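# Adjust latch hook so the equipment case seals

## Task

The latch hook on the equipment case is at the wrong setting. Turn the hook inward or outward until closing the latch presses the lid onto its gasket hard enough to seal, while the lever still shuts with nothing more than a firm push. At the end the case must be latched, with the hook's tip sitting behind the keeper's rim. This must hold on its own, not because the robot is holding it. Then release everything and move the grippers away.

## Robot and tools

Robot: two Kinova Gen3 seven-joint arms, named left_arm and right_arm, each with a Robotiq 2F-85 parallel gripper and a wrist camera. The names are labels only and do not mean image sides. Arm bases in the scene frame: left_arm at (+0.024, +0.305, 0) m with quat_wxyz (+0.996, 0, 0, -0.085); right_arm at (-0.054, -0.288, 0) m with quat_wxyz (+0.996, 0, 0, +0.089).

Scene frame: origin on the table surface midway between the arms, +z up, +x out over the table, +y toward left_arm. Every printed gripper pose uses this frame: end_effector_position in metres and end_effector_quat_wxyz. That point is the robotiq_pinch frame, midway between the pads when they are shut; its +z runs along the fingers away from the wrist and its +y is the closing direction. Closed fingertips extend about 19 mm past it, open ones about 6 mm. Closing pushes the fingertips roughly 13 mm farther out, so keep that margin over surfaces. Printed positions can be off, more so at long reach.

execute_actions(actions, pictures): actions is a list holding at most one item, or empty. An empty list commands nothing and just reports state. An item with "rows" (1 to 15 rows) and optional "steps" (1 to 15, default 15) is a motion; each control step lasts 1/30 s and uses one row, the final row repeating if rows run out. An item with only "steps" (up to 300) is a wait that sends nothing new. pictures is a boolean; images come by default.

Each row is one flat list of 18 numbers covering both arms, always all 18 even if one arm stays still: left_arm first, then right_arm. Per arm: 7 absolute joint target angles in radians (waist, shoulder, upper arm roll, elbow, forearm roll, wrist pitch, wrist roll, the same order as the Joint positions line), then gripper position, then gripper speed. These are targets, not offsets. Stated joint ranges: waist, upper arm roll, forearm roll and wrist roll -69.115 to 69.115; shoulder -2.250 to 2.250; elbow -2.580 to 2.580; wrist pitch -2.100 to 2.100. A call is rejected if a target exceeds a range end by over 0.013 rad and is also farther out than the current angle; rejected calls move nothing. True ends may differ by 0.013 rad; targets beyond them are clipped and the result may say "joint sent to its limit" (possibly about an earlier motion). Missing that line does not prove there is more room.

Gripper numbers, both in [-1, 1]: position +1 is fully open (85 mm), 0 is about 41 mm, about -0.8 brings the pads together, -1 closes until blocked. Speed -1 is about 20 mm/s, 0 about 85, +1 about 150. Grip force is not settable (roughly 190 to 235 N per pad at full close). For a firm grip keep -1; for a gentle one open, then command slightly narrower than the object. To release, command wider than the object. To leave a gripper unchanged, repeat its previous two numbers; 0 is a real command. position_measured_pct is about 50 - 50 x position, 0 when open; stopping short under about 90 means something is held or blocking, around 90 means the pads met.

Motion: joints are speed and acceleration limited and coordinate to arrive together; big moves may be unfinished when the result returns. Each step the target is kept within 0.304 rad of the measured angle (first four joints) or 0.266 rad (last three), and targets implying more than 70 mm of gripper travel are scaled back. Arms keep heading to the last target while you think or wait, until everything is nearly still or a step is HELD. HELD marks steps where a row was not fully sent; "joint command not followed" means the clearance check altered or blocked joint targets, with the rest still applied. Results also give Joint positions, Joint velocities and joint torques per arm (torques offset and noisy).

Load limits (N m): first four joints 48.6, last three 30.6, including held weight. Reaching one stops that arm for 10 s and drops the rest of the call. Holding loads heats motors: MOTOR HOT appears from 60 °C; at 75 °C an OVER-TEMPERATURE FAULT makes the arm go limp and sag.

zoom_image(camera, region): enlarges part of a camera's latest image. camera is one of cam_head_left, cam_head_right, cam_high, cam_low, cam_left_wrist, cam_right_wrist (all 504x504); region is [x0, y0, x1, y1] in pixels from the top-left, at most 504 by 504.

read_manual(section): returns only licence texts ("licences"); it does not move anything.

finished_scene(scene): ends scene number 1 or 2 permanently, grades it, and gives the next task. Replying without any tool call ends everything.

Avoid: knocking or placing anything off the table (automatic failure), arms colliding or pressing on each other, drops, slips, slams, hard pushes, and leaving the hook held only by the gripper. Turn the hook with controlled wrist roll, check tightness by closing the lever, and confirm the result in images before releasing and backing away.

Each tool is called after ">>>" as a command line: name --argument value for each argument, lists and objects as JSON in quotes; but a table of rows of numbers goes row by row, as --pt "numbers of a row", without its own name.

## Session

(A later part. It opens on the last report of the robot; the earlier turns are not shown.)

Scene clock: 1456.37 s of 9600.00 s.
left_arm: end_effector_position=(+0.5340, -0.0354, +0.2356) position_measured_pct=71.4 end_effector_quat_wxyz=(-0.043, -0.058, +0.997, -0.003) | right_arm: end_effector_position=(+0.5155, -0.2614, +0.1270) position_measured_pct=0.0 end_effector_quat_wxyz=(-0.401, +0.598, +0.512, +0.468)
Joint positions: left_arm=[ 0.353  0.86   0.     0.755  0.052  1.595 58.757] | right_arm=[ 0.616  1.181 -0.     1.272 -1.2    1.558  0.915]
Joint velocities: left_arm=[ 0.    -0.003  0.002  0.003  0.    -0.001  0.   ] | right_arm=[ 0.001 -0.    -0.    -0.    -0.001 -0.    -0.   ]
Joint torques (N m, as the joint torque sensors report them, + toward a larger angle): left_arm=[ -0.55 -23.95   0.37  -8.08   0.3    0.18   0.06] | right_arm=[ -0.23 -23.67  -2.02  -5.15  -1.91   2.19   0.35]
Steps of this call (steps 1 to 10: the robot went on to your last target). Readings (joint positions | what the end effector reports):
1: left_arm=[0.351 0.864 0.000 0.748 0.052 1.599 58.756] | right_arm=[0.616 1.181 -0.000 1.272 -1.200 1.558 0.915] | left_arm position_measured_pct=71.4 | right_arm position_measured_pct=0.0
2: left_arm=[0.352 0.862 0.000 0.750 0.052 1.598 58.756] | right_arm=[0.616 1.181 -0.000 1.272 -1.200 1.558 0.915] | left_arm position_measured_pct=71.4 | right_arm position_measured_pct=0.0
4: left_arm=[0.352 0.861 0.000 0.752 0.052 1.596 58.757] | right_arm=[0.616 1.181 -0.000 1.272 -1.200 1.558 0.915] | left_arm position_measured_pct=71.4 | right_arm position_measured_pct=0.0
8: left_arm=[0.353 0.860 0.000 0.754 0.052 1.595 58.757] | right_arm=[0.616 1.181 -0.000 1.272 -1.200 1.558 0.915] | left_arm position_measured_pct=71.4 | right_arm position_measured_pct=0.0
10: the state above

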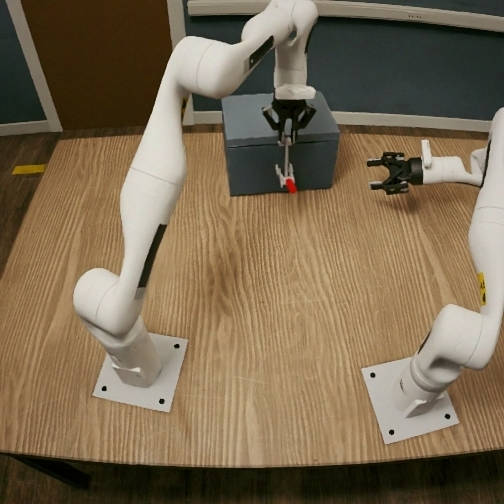

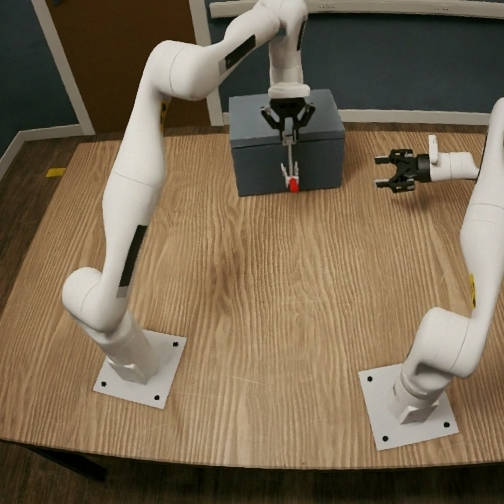

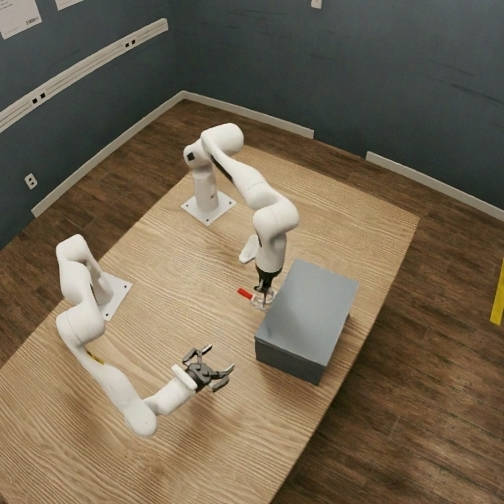

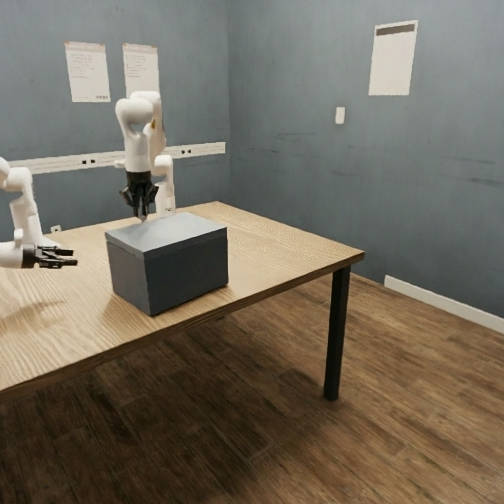

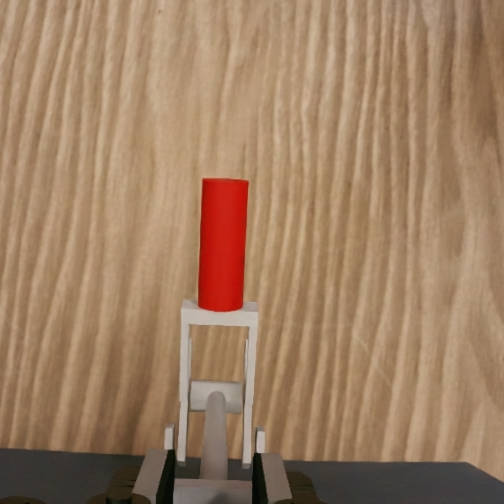

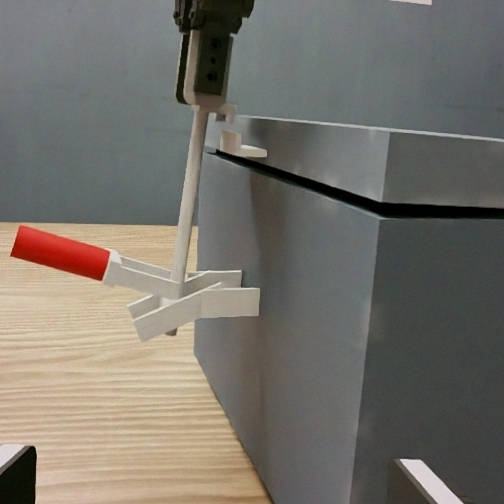

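>>> execute_actions --actions '[{"rows": [[0.3524,0.8601,0,0.7556,0.0518,1.5961,58.757,-0.54,-0.5,0.616,1.181,0,1.272,-1.2,1.558,0.915,1,0],[0.3524,0.8601,0,0.7556,0.0518,1.5961,58.757,-0.54,-0.5,0.616,1.181,0,1.272,-1.2,1.558,0.915,1,0],[0.3524,0.8601,0,0.7556,0.0518,1.5961,58.757,-0.54,-0.5,0.616,1.181,0,1.272,-1.2,1.558,0.915,1,0],[0.3524,0.8601,0,0.7556,0.0518,1.5961,58.757,-0.54,-0.5,0.616,1.181,0,1.272,-1.2,1.558,0.915,1,0],[0.3524,0.8601,0,0.7556,0.0518,1.5961,58.757,-0.54,-0.5,0.616,1.181,0,1.272,-1.2,1.558,0.915,1,0],[0.3524,0.8601,0,0.7556,0.0518,1.5961,58.757,-0.54,-0.5,0.616,1.181,0,1.272,-1.2,1.558,0.915,1,0],[0.3524,0.8601,0,0.7556,0.0518,1.5961,52.474,-0.54,-0.5,0.616,1.181,0,1.272,-1.2,1.558,0.915,1,0]], "steps": 15}]' --pictures false

>>> execute_actions --actions '[{"steps": 70}]'

Scene clock: 1473.30 s of 9600.00 s.
left_arm: end_effector_position=(+0.5341, -0.0350, +0.2357) position_measured_pct=73.0 end_effector_quat_wxyz=(-0.042, +0.073, +0.996, -0.008) | right_arm: end_effector_position=(+0.5155, -0.2614, +0.1270) position_measured_pct=0.0 end_effector_quat_wxyz=(-0.401, +0.598, +0.512, +0.468)
Joint positions: left_arm=[ 0.352  0.859 -0.     0.755  0.052  1.596 58.495] | right_arm=[ 0.616  1.181 -0.     1.272 -1.2    1.558  0.915]
Joint velocities: left_arm=[-0.002 -0.001 -0.002  0.001 -0.001  0.001 -1.216] | right_arm=[ 0.001 -0.    -0.    -0.     0.    -0.     0.   ]
Joint torques (N m, as the joint torque sensors report them, + toward a larger angle): left_arm=[  0.23 -23.45   0.63  -8.29   0.51  -0.03   0.31] | right_arm=[ -0.11 -23.77  -2.3   -5.26  -2.06   2.23   0.34]
Steps of this call (steps 1 to 30: the robot went on to your last target; steps 31 to 493: nothing new was sent; steps 494 to 508: all 15 steps of this action). Readings (joint positions | what the end effector reports):
494: left_arm=[0.353 0.860 0.000 0.755 0.052 1.595 58.757] | right_arm=[0.616 1.181 -0.000 1.272 -1.200 1.558 0.915] | left_arm position_measured_pct=71.4 | right_arm position_measured_pct=0.0
495: left_arm=[0.353 0.860 0.000 0.755 0.052 1.595 58.757] | right_arm=[0.616 1.181 -0.000 1.272 -1.200 1.558 0.915] | left_arm position_measured_pct=71.8 | right_arm position_measured_pct=0.0
497: left_arm=[0.353 0.859 0.000 0.755 0.052 1.595 58.757] | right_arm=[0.616 1.181 -0.000 1.272 -1.200 1.558 0.915] | left_arm position_measured_pct=72.6 | right_arm position_measured_pct=0.0
501: left_arm=[0.353 0.859 0.000 0.755 0.052 1.595 58.746] | right_arm=[0.616 1.181 -0.000 1.272 -1.200 1.558 0.915] | left_arm position_measured_pct=73.0 | right_arm position_measured_pct=0.0
508: the state above

Scene clock: 1475.63 s of 9600.00 s.
left_arm: end_effector_position=(+0.5335, -0.0356, +0.2352) position_measured_pct=73.0 end_effector_quat_wxyz=(+0.002, +0.996, +0.074, -0.044) | right_arm: end_effector_position=(+0.5155, -0.2614, +0.1270) position_measured_pct=0.0 end_effector_quat_wxyz=(-0.401, +0.598, +0.512, +0.468)
Joint positions: left_arm=[ 0.353  0.86   0.001  0.755  0.053  1.596 55.649] | right_arm=[ 0.616  1.181 -0.     1.272 -1.2    1.558  0.915]
Joint velocities: left_arm=[ 0.002 -0.002  0.003 -0.     0.002  0.    -1.219] | right_arm=[-0.     0.001  0.    -0.    -0.    -0.     0.   ]
Joint torques (N m, as the joint torque sensors report them, + toward a larger angle): left_arm=[  0.16 -24.65   0.11  -8.85  -0.04   0.04  -0.11] | right_arm=[ -0.26 -23.68  -2.22  -5.12  -1.89   2.14   0.21]
Steps of this call (steps 1 to 70: the robot went on to your last target). Readings (joint positions | what the end effector reports):
1: left_arm=[0.352 0.859 -0.000 0.755 0.052 1.596 58.454] | right_arm=[0.616 1.181 -0.000 1.272 -1.200 1.558 0.915] | left_arm position_measured_pct=73.0 | right_arm position_measured_pct=0.0
2: left_arm=[0.352 0.859 -0.000 0.755 0.052 1.596 58.414] | right_arm=[0.616 1.181 -0.000 1.272 -1.200 1.558 0.915] | left_arm position_measured_pct=73.0 | right_arm position_measured_pct=0.0
4: left_arm=[0.352 0.859 -0.000 0.755 0.052 1.596 58.333] | right_arm=[0.616 1.181 -0.000 1.272 -1.200 1.558 0.915] | left_arm position_measured_pct=73.0 | right_arm position_measured_pct=0.0
8: left_arm=[0.352 0.859 -0.000 0.755 0.051 1.596 58.170] | right_arm=[0.616 1.181 -0.000 1.272 -1.200 1.558 0.915] | left_arm position_measured_pct=73.0 | right_arm position_measured_pct=0.0
70: the state above

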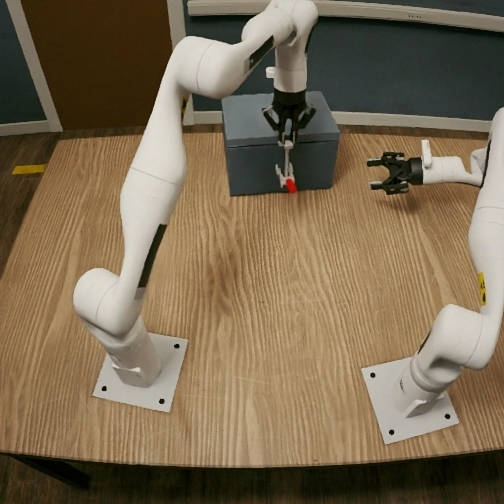

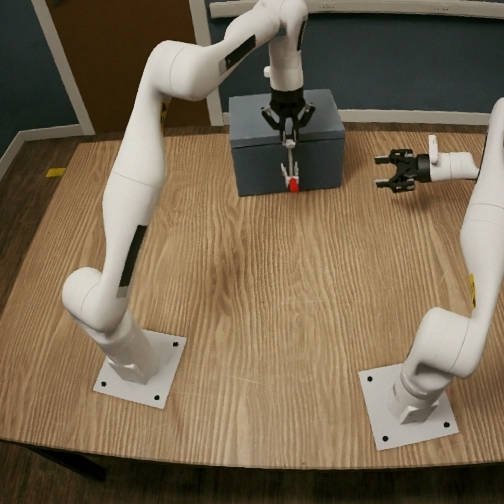

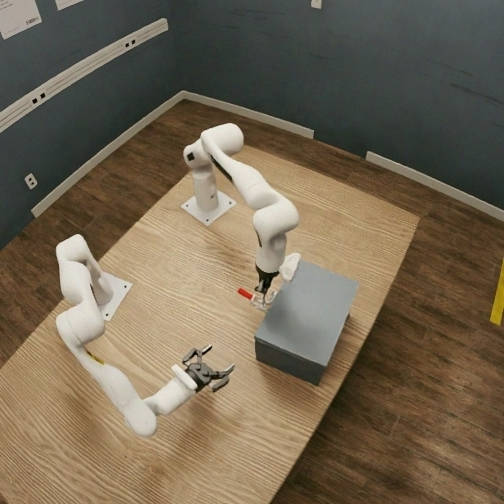

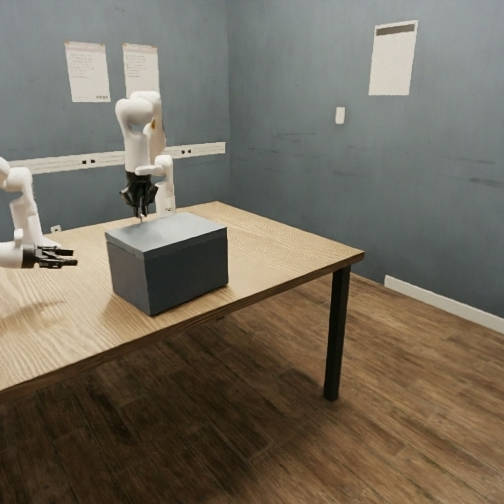

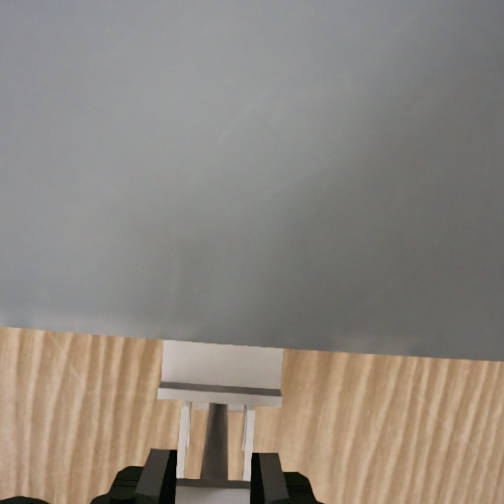

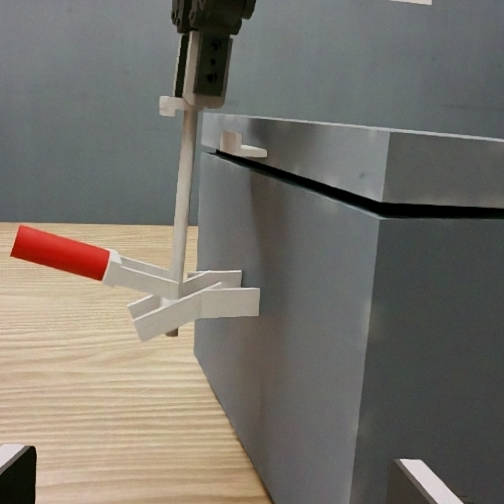

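>>> execute_actions --actions '[]'

Scene clock: 1511.83 s of 9600.00 s.
left_arm: end_effector_position=(+0.5335, -0.0355, +0.2347) position_measured_pct=73.0 end_effector_quat_wxyz=(-0.044, -0.058, +0.997, -0.003) | right_arm: end_effector_position=(+0.5155, -0.2614, +0.1270) position_measured_pct=0.0 end_effector_quat_wxyz=(-0.401, +0.598, +0.512, +0.468)
Joint positions: left_arm=[ 0.353  0.861  0.     0.756  0.052  1.595 52.474] | right_arm=[ 0.616  1.181 -0.     1.272 -1.2    1.558  0.915]
Joint velocities: left_arm=[-0.    -0.001 -0.    -0.    -0.    -0.    -0.   ] | right_arm=[-0.     0.001 -0.    -0.    -0.    -0.     0.   ]
Joint torques (N m, as the joint torque sensors report them, + toward a larger angle): left_arm=[ -0.72 -25.16   0.3   -8.9    0.4    0.39   0.15] | right_arm=[ -0.17 -23.83  -2.37  -5.42  -2.07   2.32   0.34]
Steps of this call (steps 1 to 105: the robot went on to your last target; steps 106 to 1086: nothing new was sent). Readings (joint positions | what the end effector reports):
1: left_arm=[0.353 0.860 0.001 0.755 0.053 1.596 55.608] | right_arm=[0.616 1.181 -0.000 1.272 -1.200 1.558 0.915] | left_arm position_measured_pct=73.0 | right_arm position_measured_pct=0.0
2: left_arm=[0.353 0.860 0.001 0.755 0.053 1.596 55.568] | right_arm=[0.616 1.181 -0.000 1.272 -1.200 1.558 0.915] | left_arm position_measured_pct=73.0 | right_arm position_measured_pct=0.0
4: left_arm=[0.353 0.860 0.001 0.755 0.053 1.596 55.486] | right_arm=[0.616 1.181 -0.000 1.272 -1.200 1.558 0.915] | left_arm position_measured_pct=73.0 | right_arm position_measured_pct=0.0
8: left_arm=[0.353 0.860 0.001 0.755 0.053 1.595 55.324] | right_arm=[0.616 1.181 -0.000 1.272 -1.200 1.558 0.915] | left_arm position_measured_pct=73.0 | right_arm position_measured_pct=0.0
1086: the state above
All arms were judged still, so your last target was given up. Only a new action makes them travel on or press farther. Fingers that are still opening or closing keep moving.

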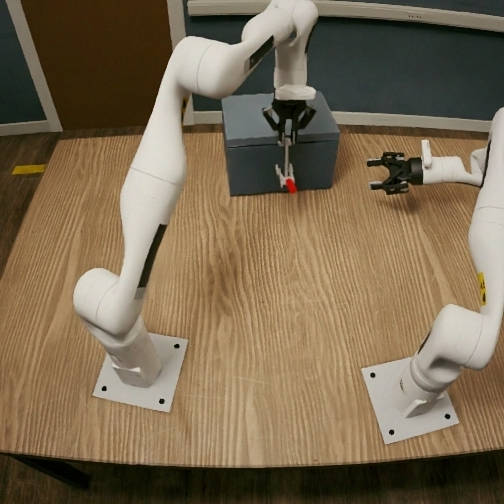

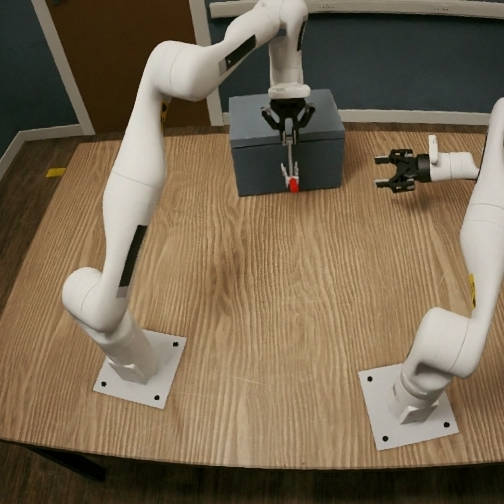

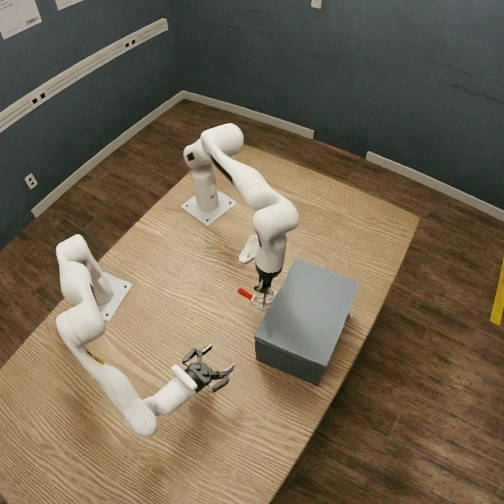

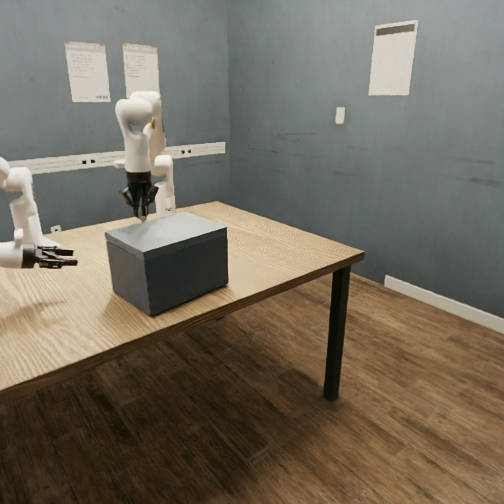

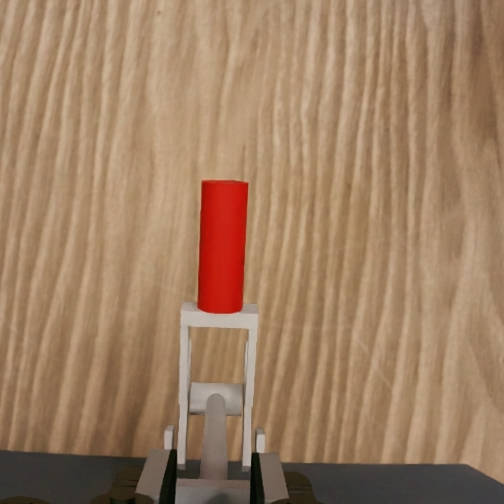

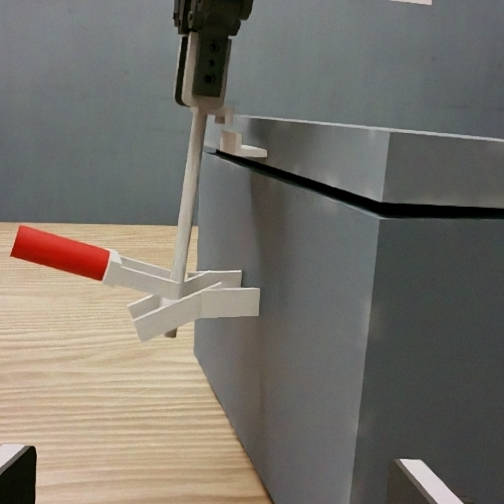

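>>> execute_actions --actions '[{"rows":[[0.3524,0.8601,0,0.7556,0.0518,1.5961,39.907,-0.54,-0.5,0.616,1.181,0,1.272,-1.2,1.558,0.915,1,0]],"steps":15}]' --pictures false

>>> execute_actions --actions '[{"steps":300}]' --pictures false

>>> execute_actions --actions '[{"steps":20}]'

Scene clock: 1520.10 s of 9600.00 s.
left_arm: end_effector_position=(+0.5336, -0.0346, +0.2346) position_measured_pct=73.0 end_effector_quat_wxyz=(-0.042, +0.193, +0.980, -0.013) | right_arm: end_effector_position=(+0.5155, -0.2614, +0.1270) position_measured_pct=0.0 end_effector_quat_wxyz=(-0.401, +0.598, +0.512, +0.468)
Joint positions: left_arm=[ 0.352  0.861 -0.     0.756  0.052  1.596 51.968] | right_arm=[ 0.616  1.181 -0.     1.272 -1.2    1.558  0.915]
Joint velocities: left_arm=[-0.003 -0.     0.     0.001 -0.001  0.002 -1.215] | right_arm=[-0.002 -0.001 -0.     0.     0.    -0.    -0.   ]
Joint torques (N m, as the joint torque sensors report them, + toward a larger angle): left_arm=[  0.23 -24.73   0.68  -8.9    0.42  -0.25  -0.37] | right_arm=[ -0.38 -23.91  -1.83  -5.16  -1.98   2.3    0.24]
Steps of this call (steps 1 to 233: nothing new was sent; steps 234 to 248: all 15 steps of this action). Readings (joint positions | what the end effector reports):
234: left_arm=[0.353 0.861 0.000 0.756 0.052 1.595 52.473] | right_arm=[0.616 1.181 -0.000 1.272 -1.200 1.558 0.915] | left_arm position_measured_pct=73.0 | right_arm position_measured_pct=0.0
235: left_arm=[0.353 0.861 0.000 0.756 0.052 1.595 52.463] | right_arm=[0.616 1.181 -0.000 1.272 -1.200 1.558 0.915] | left_arm position_measured_pct=73.0 | right_arm position_measured_pct=0.0
237: left_arm=[0.353 0.861 0.000 0.756 0.052 1.596 52.413] | right_arm=[0.616 1.181 -0.000 1.272 -1.200 1.558 0.915] | left_arm position_measured_pct=73.0 | right_arm position_measured_pct=0.0
241: left_arm=[0.353 0.861 0.000 0.756 0.052 1.596 52.253] | right_arm=[0.616 1.181 -0.000 1.272 -1.200 1.558 0.915] | left_arm position_measured_pct=73.0 | right_arm position_measured_pct=0.0
248: the state above

Scene clock: 1530.10 s of 9600.00 s.
left_arm: end_effector_position=(+0.5327, -0.0355, +0.2328) position_measured_pct=73.0 end_effector_quat_wxyz=(-0.046, -0.059, +0.997, -0.002) | right_arm: end_effector_position=(+0.5155, -0.2614, +0.1270) position_measured_pct=0.0 end_effector_quat_wxyz=(-0.401, +0.598, +0.512, +0.468)
Joint positions: left_arm=[ 0.353  0.863  0.001  0.757  0.053  1.596 39.91 ] | right_arm=[ 0.616  1.181 -0.     1.272 -1.2    1.558  0.915]
Joint velocities: left_arm=[-0.003  0.001 -0.001  0.    -0.     0.    -0.037] | right_arm=[ 0.     0.001  0.    -0.    -0.    -0.    -0.   ]
Joint torques (N m, as the joint torque sensors report them, + toward a larger angle): left_arm=[ -1.31 -26.77  -0.2   -9.43   0.14   0.36  -0.05] | right_arm=[ -0.2  -24.1   -2.39  -5.39  -1.87   2.28   0.28]
Steps of this call (steps 1 to 300: the robot went on to your last target). Readings (joint positions | what the end effector reports):
1: left_arm=[0.352 0.861 -0.000 0.756 0.052 1.596 51.928] | right_arm=[0.616 1.181 -0.000 1.272 -1.200 1.558 0.915] | left_arm position_measured_pct=73.0 | right_arm position_measured_pct=0.0
2: left_arm=[0.352 0.861 -0.000 0.756 0.052 1.596 51.887] | right_arm=[0.616 1.181 -0.000 1.272 -1.200 1.558 0.915] | left_arm position_measured_pct=73.0 | right_arm position_measured_pct=0.0
4: left_arm=[0.352 0.861 -0.000 0.756 0.051 1.596 51.806] | right_arm=[0.616 1.181 -0.000 1.272 -1.200 1.558 0.915] | left_arm position_measured_pct=73.0 | right_arm position_measured_pct=0.0
8: left_arm=[0.352 0.861 -0.000 0.756 0.051 1.597 51.643] | right_arm=[0.616 1.181 -0.000 1.272 -1.200 1.558 0.915] | left_arm position_measured_pct=73.0 | right_arm position_measured_pct=0.0
300: the state above

Scene clock: 1530.77 s of 9600.00 s.
left_arm: end_effector_position=(+0.5327, -0.0355, +0.2328) position_measured_pct=73.0 end_effector_quat_wxyz=(-0.046, -0.057, +0.997, -0.002) | right_arm: end_effector_position=(+0.5155, -0.2614, +0.1270) position_measured_pct=0.0 end_effector_quat_wxyz=(-0.401, +0.598, +0.512, +0.468)
Joint positions: left_arm=[ 0.353  0.863  0.001  0.757  0.053  1.596 39.907] | right_arm=[ 0.616  1.181 -0.     1.272 -1.2    1.558  0.915]
Joint velocities: left_arm=[-0.    -0.    -0.    -0.    -0.    -0.    -0.001] | right_arm=[-0.002 -0.001 -0.001 -0.    -0.     0.    -0.   ]
Joint torques (N m, as the joint torque sensors report them, + toward a larger angle): left_arm=[ -0.95 -26.63  -0.13  -9.68   0.09   0.27   0.06] | right_arm=[ -0.06 -23.9   -2.34  -5.37  -2.08   2.33   0.41]
Steps of this call (steps 1 to 15: the robot went on to your last target; steps 16 to 20: nothing new was sent). Readings (joint positions | what the end effector reports):
1: left_arm=[0.353 0.863 0.001 0.757 0.053 1.596 39.909] | right_arm=[0.616 1.181 -0.000 1.272 -1.200 1.558 0.915] | left_arm position_measured_pct=73.0 | right_arm position_measured_pct=0.0
2: left_arm=[0.353 0.863 0.001 0.757 0.053 1.596 39.908] | right_arm=[0.616 1.181 -0.000 1.272 -1.200 1.558 0.915] | left_arm position_measured_pct=73.0 | right_arm position_measured_pct=0.0
4: left_arm=[0.353 0.863 0.001 0.757 0.053 1.596 39.908] | right_arm=[0.616 1.181 -0.000 1.272 -1.200 1.558 0.915] | left_arm position_measured_pct=73.0 | right_arm position_measured_pct=0.0
8: left_arm=[0.353 0.863 0.001 0.757 0.053 1.596 39.907] | right_arm=[0.616 1.181 -0.000 1.272 -1.200 1.558 0.915] | left_arm position_measured_pct=73.0 | right_arm position_measured_pct=0.0
20: the state above
All arms were judged still, so your last target was given up. Only a new action makes them travel on or press farther. Fingers that are still opening or closing keep moving.

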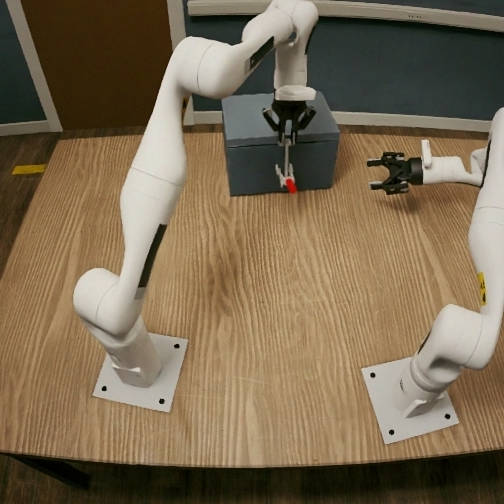

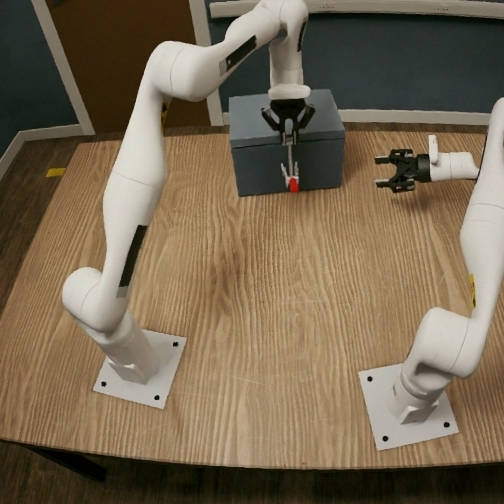

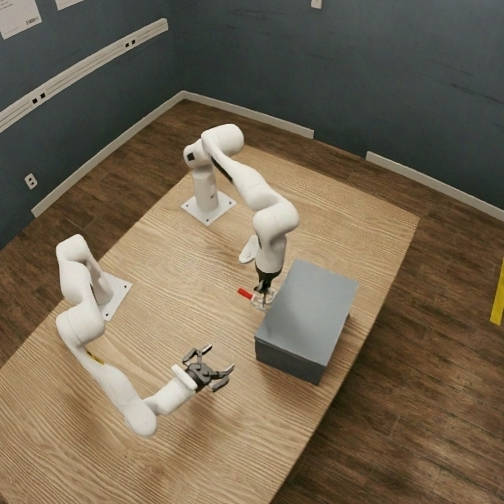

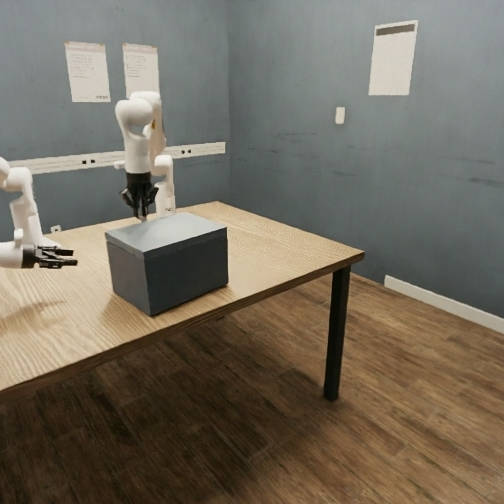

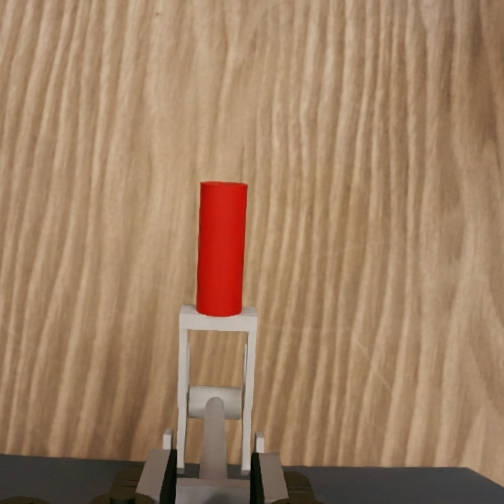

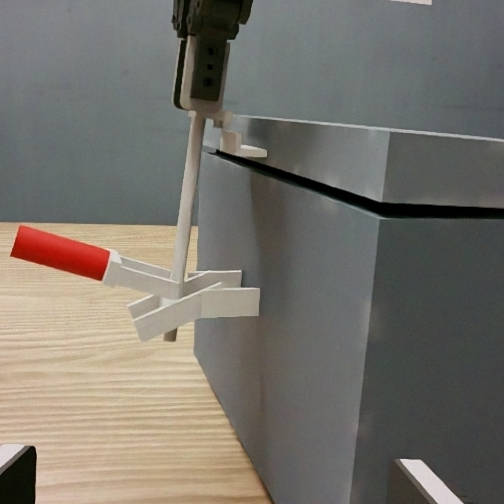

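>>> zoom_image --camera "cam_right_wrist" --region '[160, 40, 300, 180]'

Region (160, 40, 300, 180) of cam_right_wrist's 504x504 image, scaled by 3.600.

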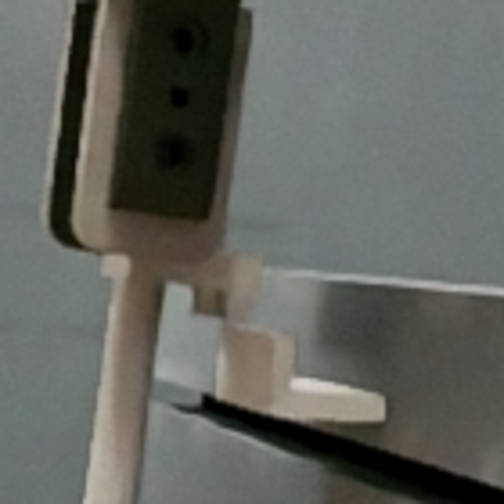

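>>> execute_actions --actions '[{"rows":[[0.3522,0.8606,0,0.7531,0.0518,1.5982,39.907,-0.54,-0.5,0.616,1.181,0,1.272,-1.2,1.558,0.915,1,0],[0.3521,0.8610,0,0.7505,0.0518,1.6003,39.907,-0.54,-0.5,0.616,1.181,0,1.272,-1.2,1.558,0.915,1,0],[0.3520,0.8615,0,0.7480,0.0518,1.6023,39.907,-0.54,-0.5,0.616,1.181,0,1.272,-1.2,1.558,0.915,1,0],[0.3520,0.8619,0,0.7455,0.0518,1.6044,39.907,-0.54,-0.5,0.616,1.181,0,1.272,-1.2,1.558,0.915,1,0]],"steps":15}]'

>>> zoom_image --camera "cam_right_wrist" --region '[160, 40, 300, 180]'

Scene clock: 1571.83 s of 9600.00 s.
left_arm: end_effector_position=(+0.5328, -0.0356, +0.2329) position_measured_pct=73.0 end_effector_quat_wxyz=(-0.047, -0.057, +0.997, -0.001) | right_arm: end_effector_position=(+0.5155, -0.2614, +0.1270) position_measured_pct=0.0 end_effector_quat_wxyz=(-0.401, +0.598, +0.512, +0.468)
Joint positions: left_arm=[ 0.353  0.868  0.001  0.748  0.053  1.604 39.907] | right_arm=[ 0.616  1.181 -0.     1.272 -1.2    1.558  0.915]
Joint velocities: left_arm=[ 0.    -0.001  0.    -0.001 -0.    -0.    -0.   ] | right_arm=[-0.002 -0.     0.    -0.    -0.001  0.    -0.   ]
Joint torques (N m, as the joint torque sensors report them, + toward a larger angle): left_arm=[ -1.35 -28.9    0.04 -10.27  -0.01   0.37   0.16] | right_arm=[ -0.19 -24.01  -2.36  -5.13  -1.79   2.34   0.21]
Steps of this call (steps 1 to 1217: nothing new was sent; steps 1218 to 1232: all 15 steps of this action). Readings (joint positions | what the end effector reports):
1218: left_arm=[0.353 0.863 0.001 0.757 0.053 1.596 39.907] | right_arm=[0.616 1.181 -0.000 1.272 -1.200 1.558 0.915] | left_arm position_measured_pct=73.0 | right_arm position_measured_pct=0.0
1219: left_arm=[0.353 0.864 0.001 0.756 0.053 1.596 39.907] | right_arm=[0.616 1.181 -0.000 1.272 -1.200 1.558 0.915] | left_arm position_measured_pct=73.0 | right_arm position_measured_pct=0.0
1221: left_arm=[0.353 0.865 0.001 0.753 0.053 1.599 39.907] | right_arm=[0.616 1.181 -0.000 1.272 -1.200 1.558 0.915] | left_arm position_measured_pct=73.0 | right_arm position_measured_pct=0.0
1225: left_arm=[0.353 0.867 0.001 0.749 0.053 1.603 39.907] | right_arm=[0.616 1.181 -0.000 1.272 -1.200 1.558 0.915] | left_arm position_measured_pct=73.0 | right_arm position_measured_pct=0.0
1232: the state above

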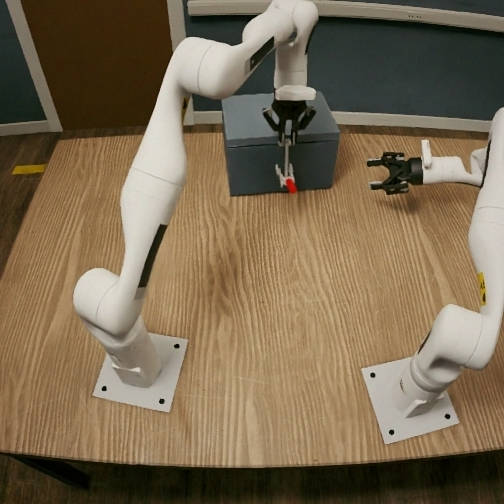

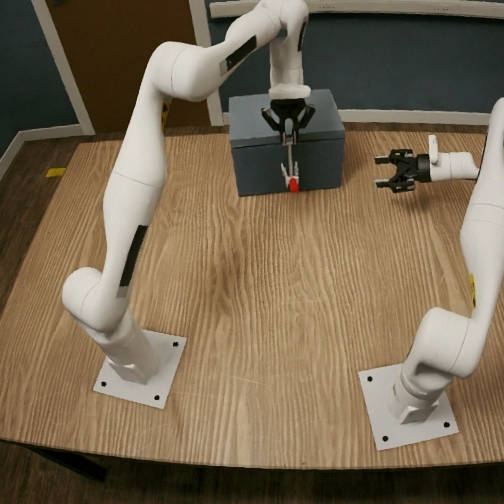

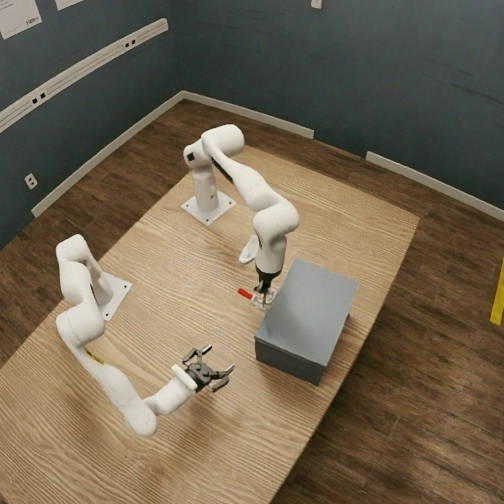

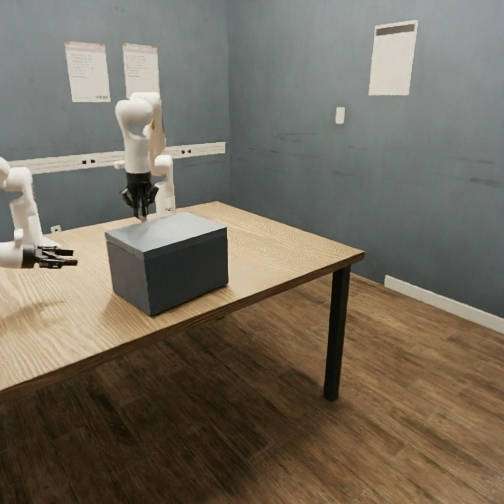

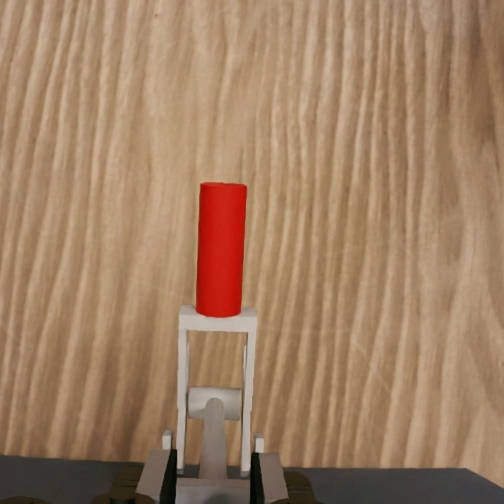

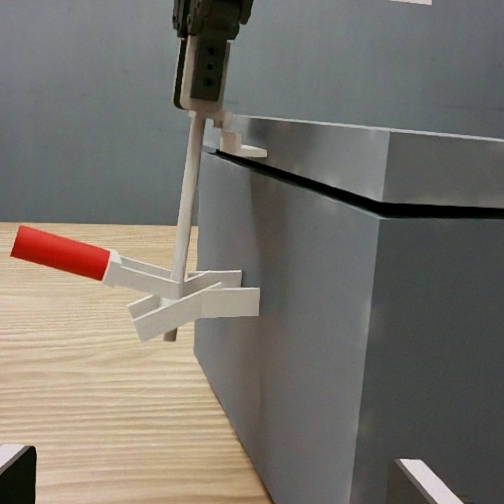

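Region (160, 40, 300, 180) of cam_right_wrist's 504x504 image, scaled by 3.600.

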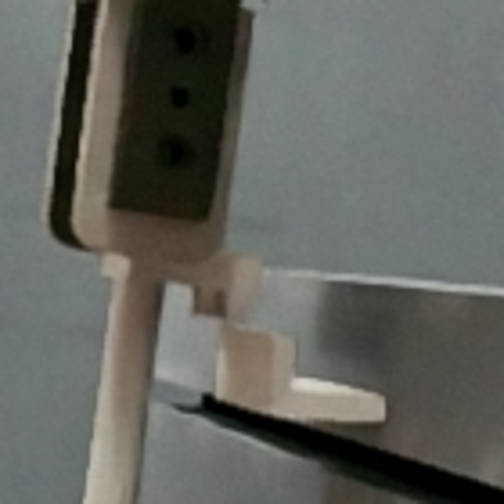

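>>> execute_actions --actions '[{"rows":[[0.3519,0.8638,0,0.7461,0.0518,1.6037,39.907,-0.54,-0.5,0.616,1.181,0,1.272,-1.2,1.558,0.915,1,0],[0.3511,0.8660,0,0.7425,0.0517,1.6051,39.906,-0.54,-0.5,0.616,1.181,0,1.272,-1.2,1.558,0.915,1,0],[0.3503,0.8681,0,0.7389,0.0517,1.6064,39.905,-0.54,-0.5,0.616,1.181,0,1.272,-1.2,1.558,0.915,1,0],[0.3495,0.8702,0,0.7353,0.0517,1.6077,39.904,-0.54,-0.5,0.616,1.181,0,1.272,-1.2,1.558,0.915,1,0],[0.3488,0.8723,0,0.7317,0.0516,1.6090,39.903,-0.54,-0.5,0.616,1.181,0,1.272,-1.2,1.558,0.915,1,0],[0.3480,0.8744,0,0.7281,0.0516,1.6103,39.902,-0.54,-0.5,0.616,1.181,0,1.272,-1.2,1.558,0.915,1,0],[0.3472,0.8765,0,0.7246,0.0516,1.6116,39.902,-0.54,-0.5,0.616,1.181,0,1.272,-1.2,1.558,0.915,1,0],[0.3465,0.8786,0,0.7210,0.0515,1.6130,39.901,-0.54,-0.5,0.616,1.181,0,1.272,-1.2,1.558,0.915,1,0],[0.3457,0.8807,0,0.7174,0.0515,1.6143,39.900,-0.54,-0.5,0.616,1.181,0,1.272,-1.2,1.558,0.915,1,0]],"steps":15}]'

>>> zoom_image --camera "cam_right_wrist" --region '[160, 40, 300, 180]'

Scene clock: 1593.37 s of 9600.00 s.
left_arm: end_effector_position=(+0.5393, -0.0348, +0.2319) position_measured_pct=73.0 end_effector_quat_wxyz=(-0.046, -0.056, +0.997, -0.002) | right_arm: end_effector_position=(+0.5155, -0.2614, +0.1270) position_measured_pct=0.0 end_effector_quat_wxyz=(-0.401, +0.598, +0.512, +0.468)
Joint positions: left_arm=[ 0.347  0.883  0.001  0.72   0.052  1.614 39.9  ] | right_arm=[ 0.616  1.181 -0.     1.272 -1.2    1.558  0.915]
Joint velocities: left_arm=[-0.002  0.006  0.001 -0.011  0.     0.006 -0.003] | right_arm=[-0.001  0.001 -0.    -0.     0.     0.    -0.   ]
Joint torques (N m, as the joint torque sensors report them, + toward a larger angle): left_arm=[ -0.93 -26.55   0.28  -9.28   0.13  -0.03   0.25] | right_arm=[  0.04 -24.17  -2.    -5.32  -1.97   2.25   0.1 ]
Steps of this call (steps 1 to 15: the robot went on to your last target; steps 16 to 631: nothing new was sent; steps 632 to 646: all 15 steps of this action). Readings (joint positions | what the end effector reports):
632: left_arm=[0.353 0.868 0.001 0.748 0.053 1.604 39.907] | right_arm=[0.616 1.181 -0.000 1.272 -1.200 1.558 0.915] | left_arm position_measured_pct=73.0 | right_arm position_measured_pct=0.0
633: left_arm=[0.353 0.868 0.001 0.747 0.053 1.604 39.907] | right_arm=[0.616 1.181 -0.000 1.272 -1.200 1.558 0.915] | left_arm position_measured_pct=73.0 | right_arm position_measured_pct=0.0
635: left_arm=[0.352 0.870 0.001 0.744 0.052 1.605 39.906] | right_arm=[0.616 1.181 -0.000 1.272 -1.200 1.558 0.915] | left_arm position_measured_pct=73.0 | right_arm position_measured_pct=0.0
639: left_arm=[0.350 0.876 0.001 0.732 0.052 1.609 39.903] | right_arm=[0.616 1.181 -0.000 1.272 -1.200 1.558 0.915] | left_arm position_measured_pct=73.0 | right_arm position_measured_pct=0.0
646: the state above

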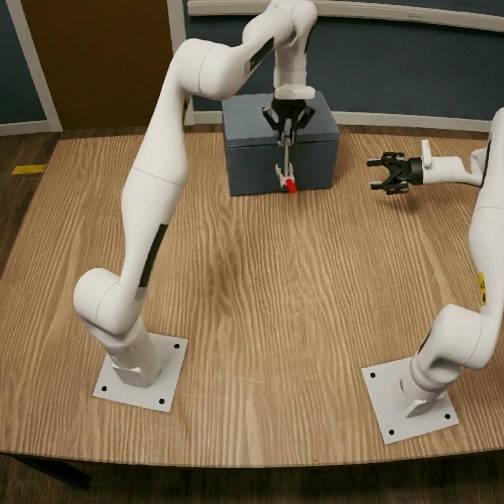

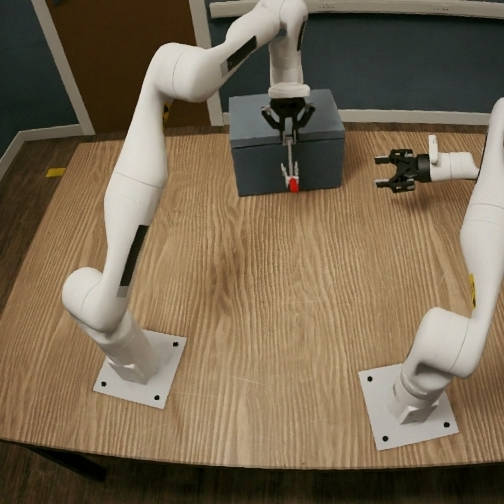

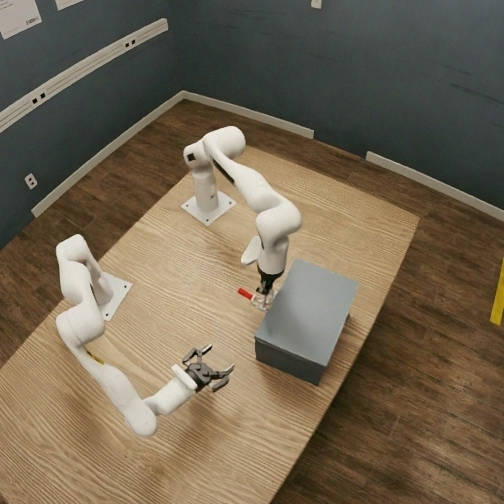

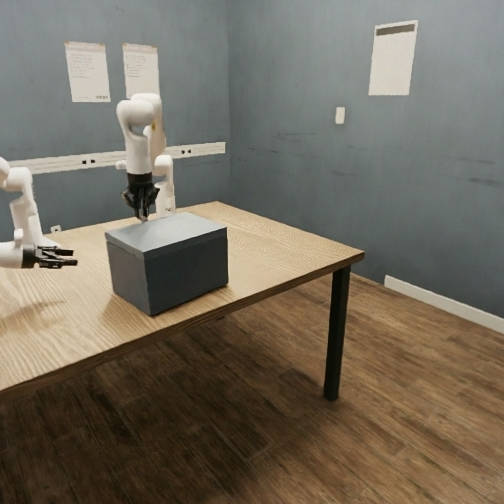

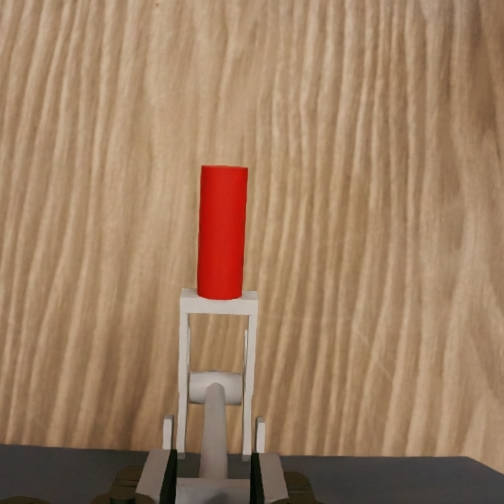

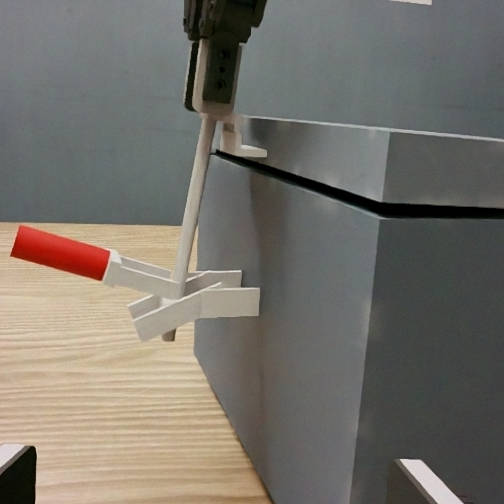

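Region (160, 40, 300, 180) of cam_right_wrist's 504x504 image, scaled by 3.600.

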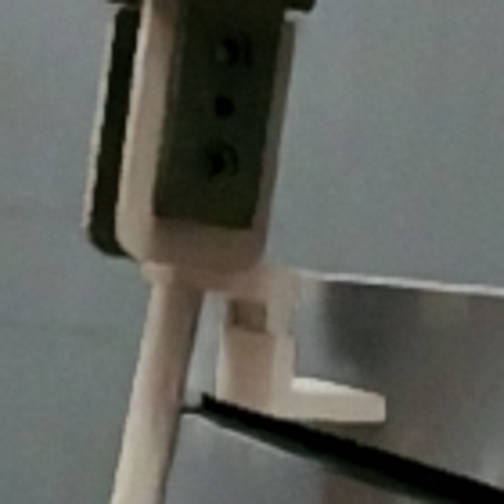

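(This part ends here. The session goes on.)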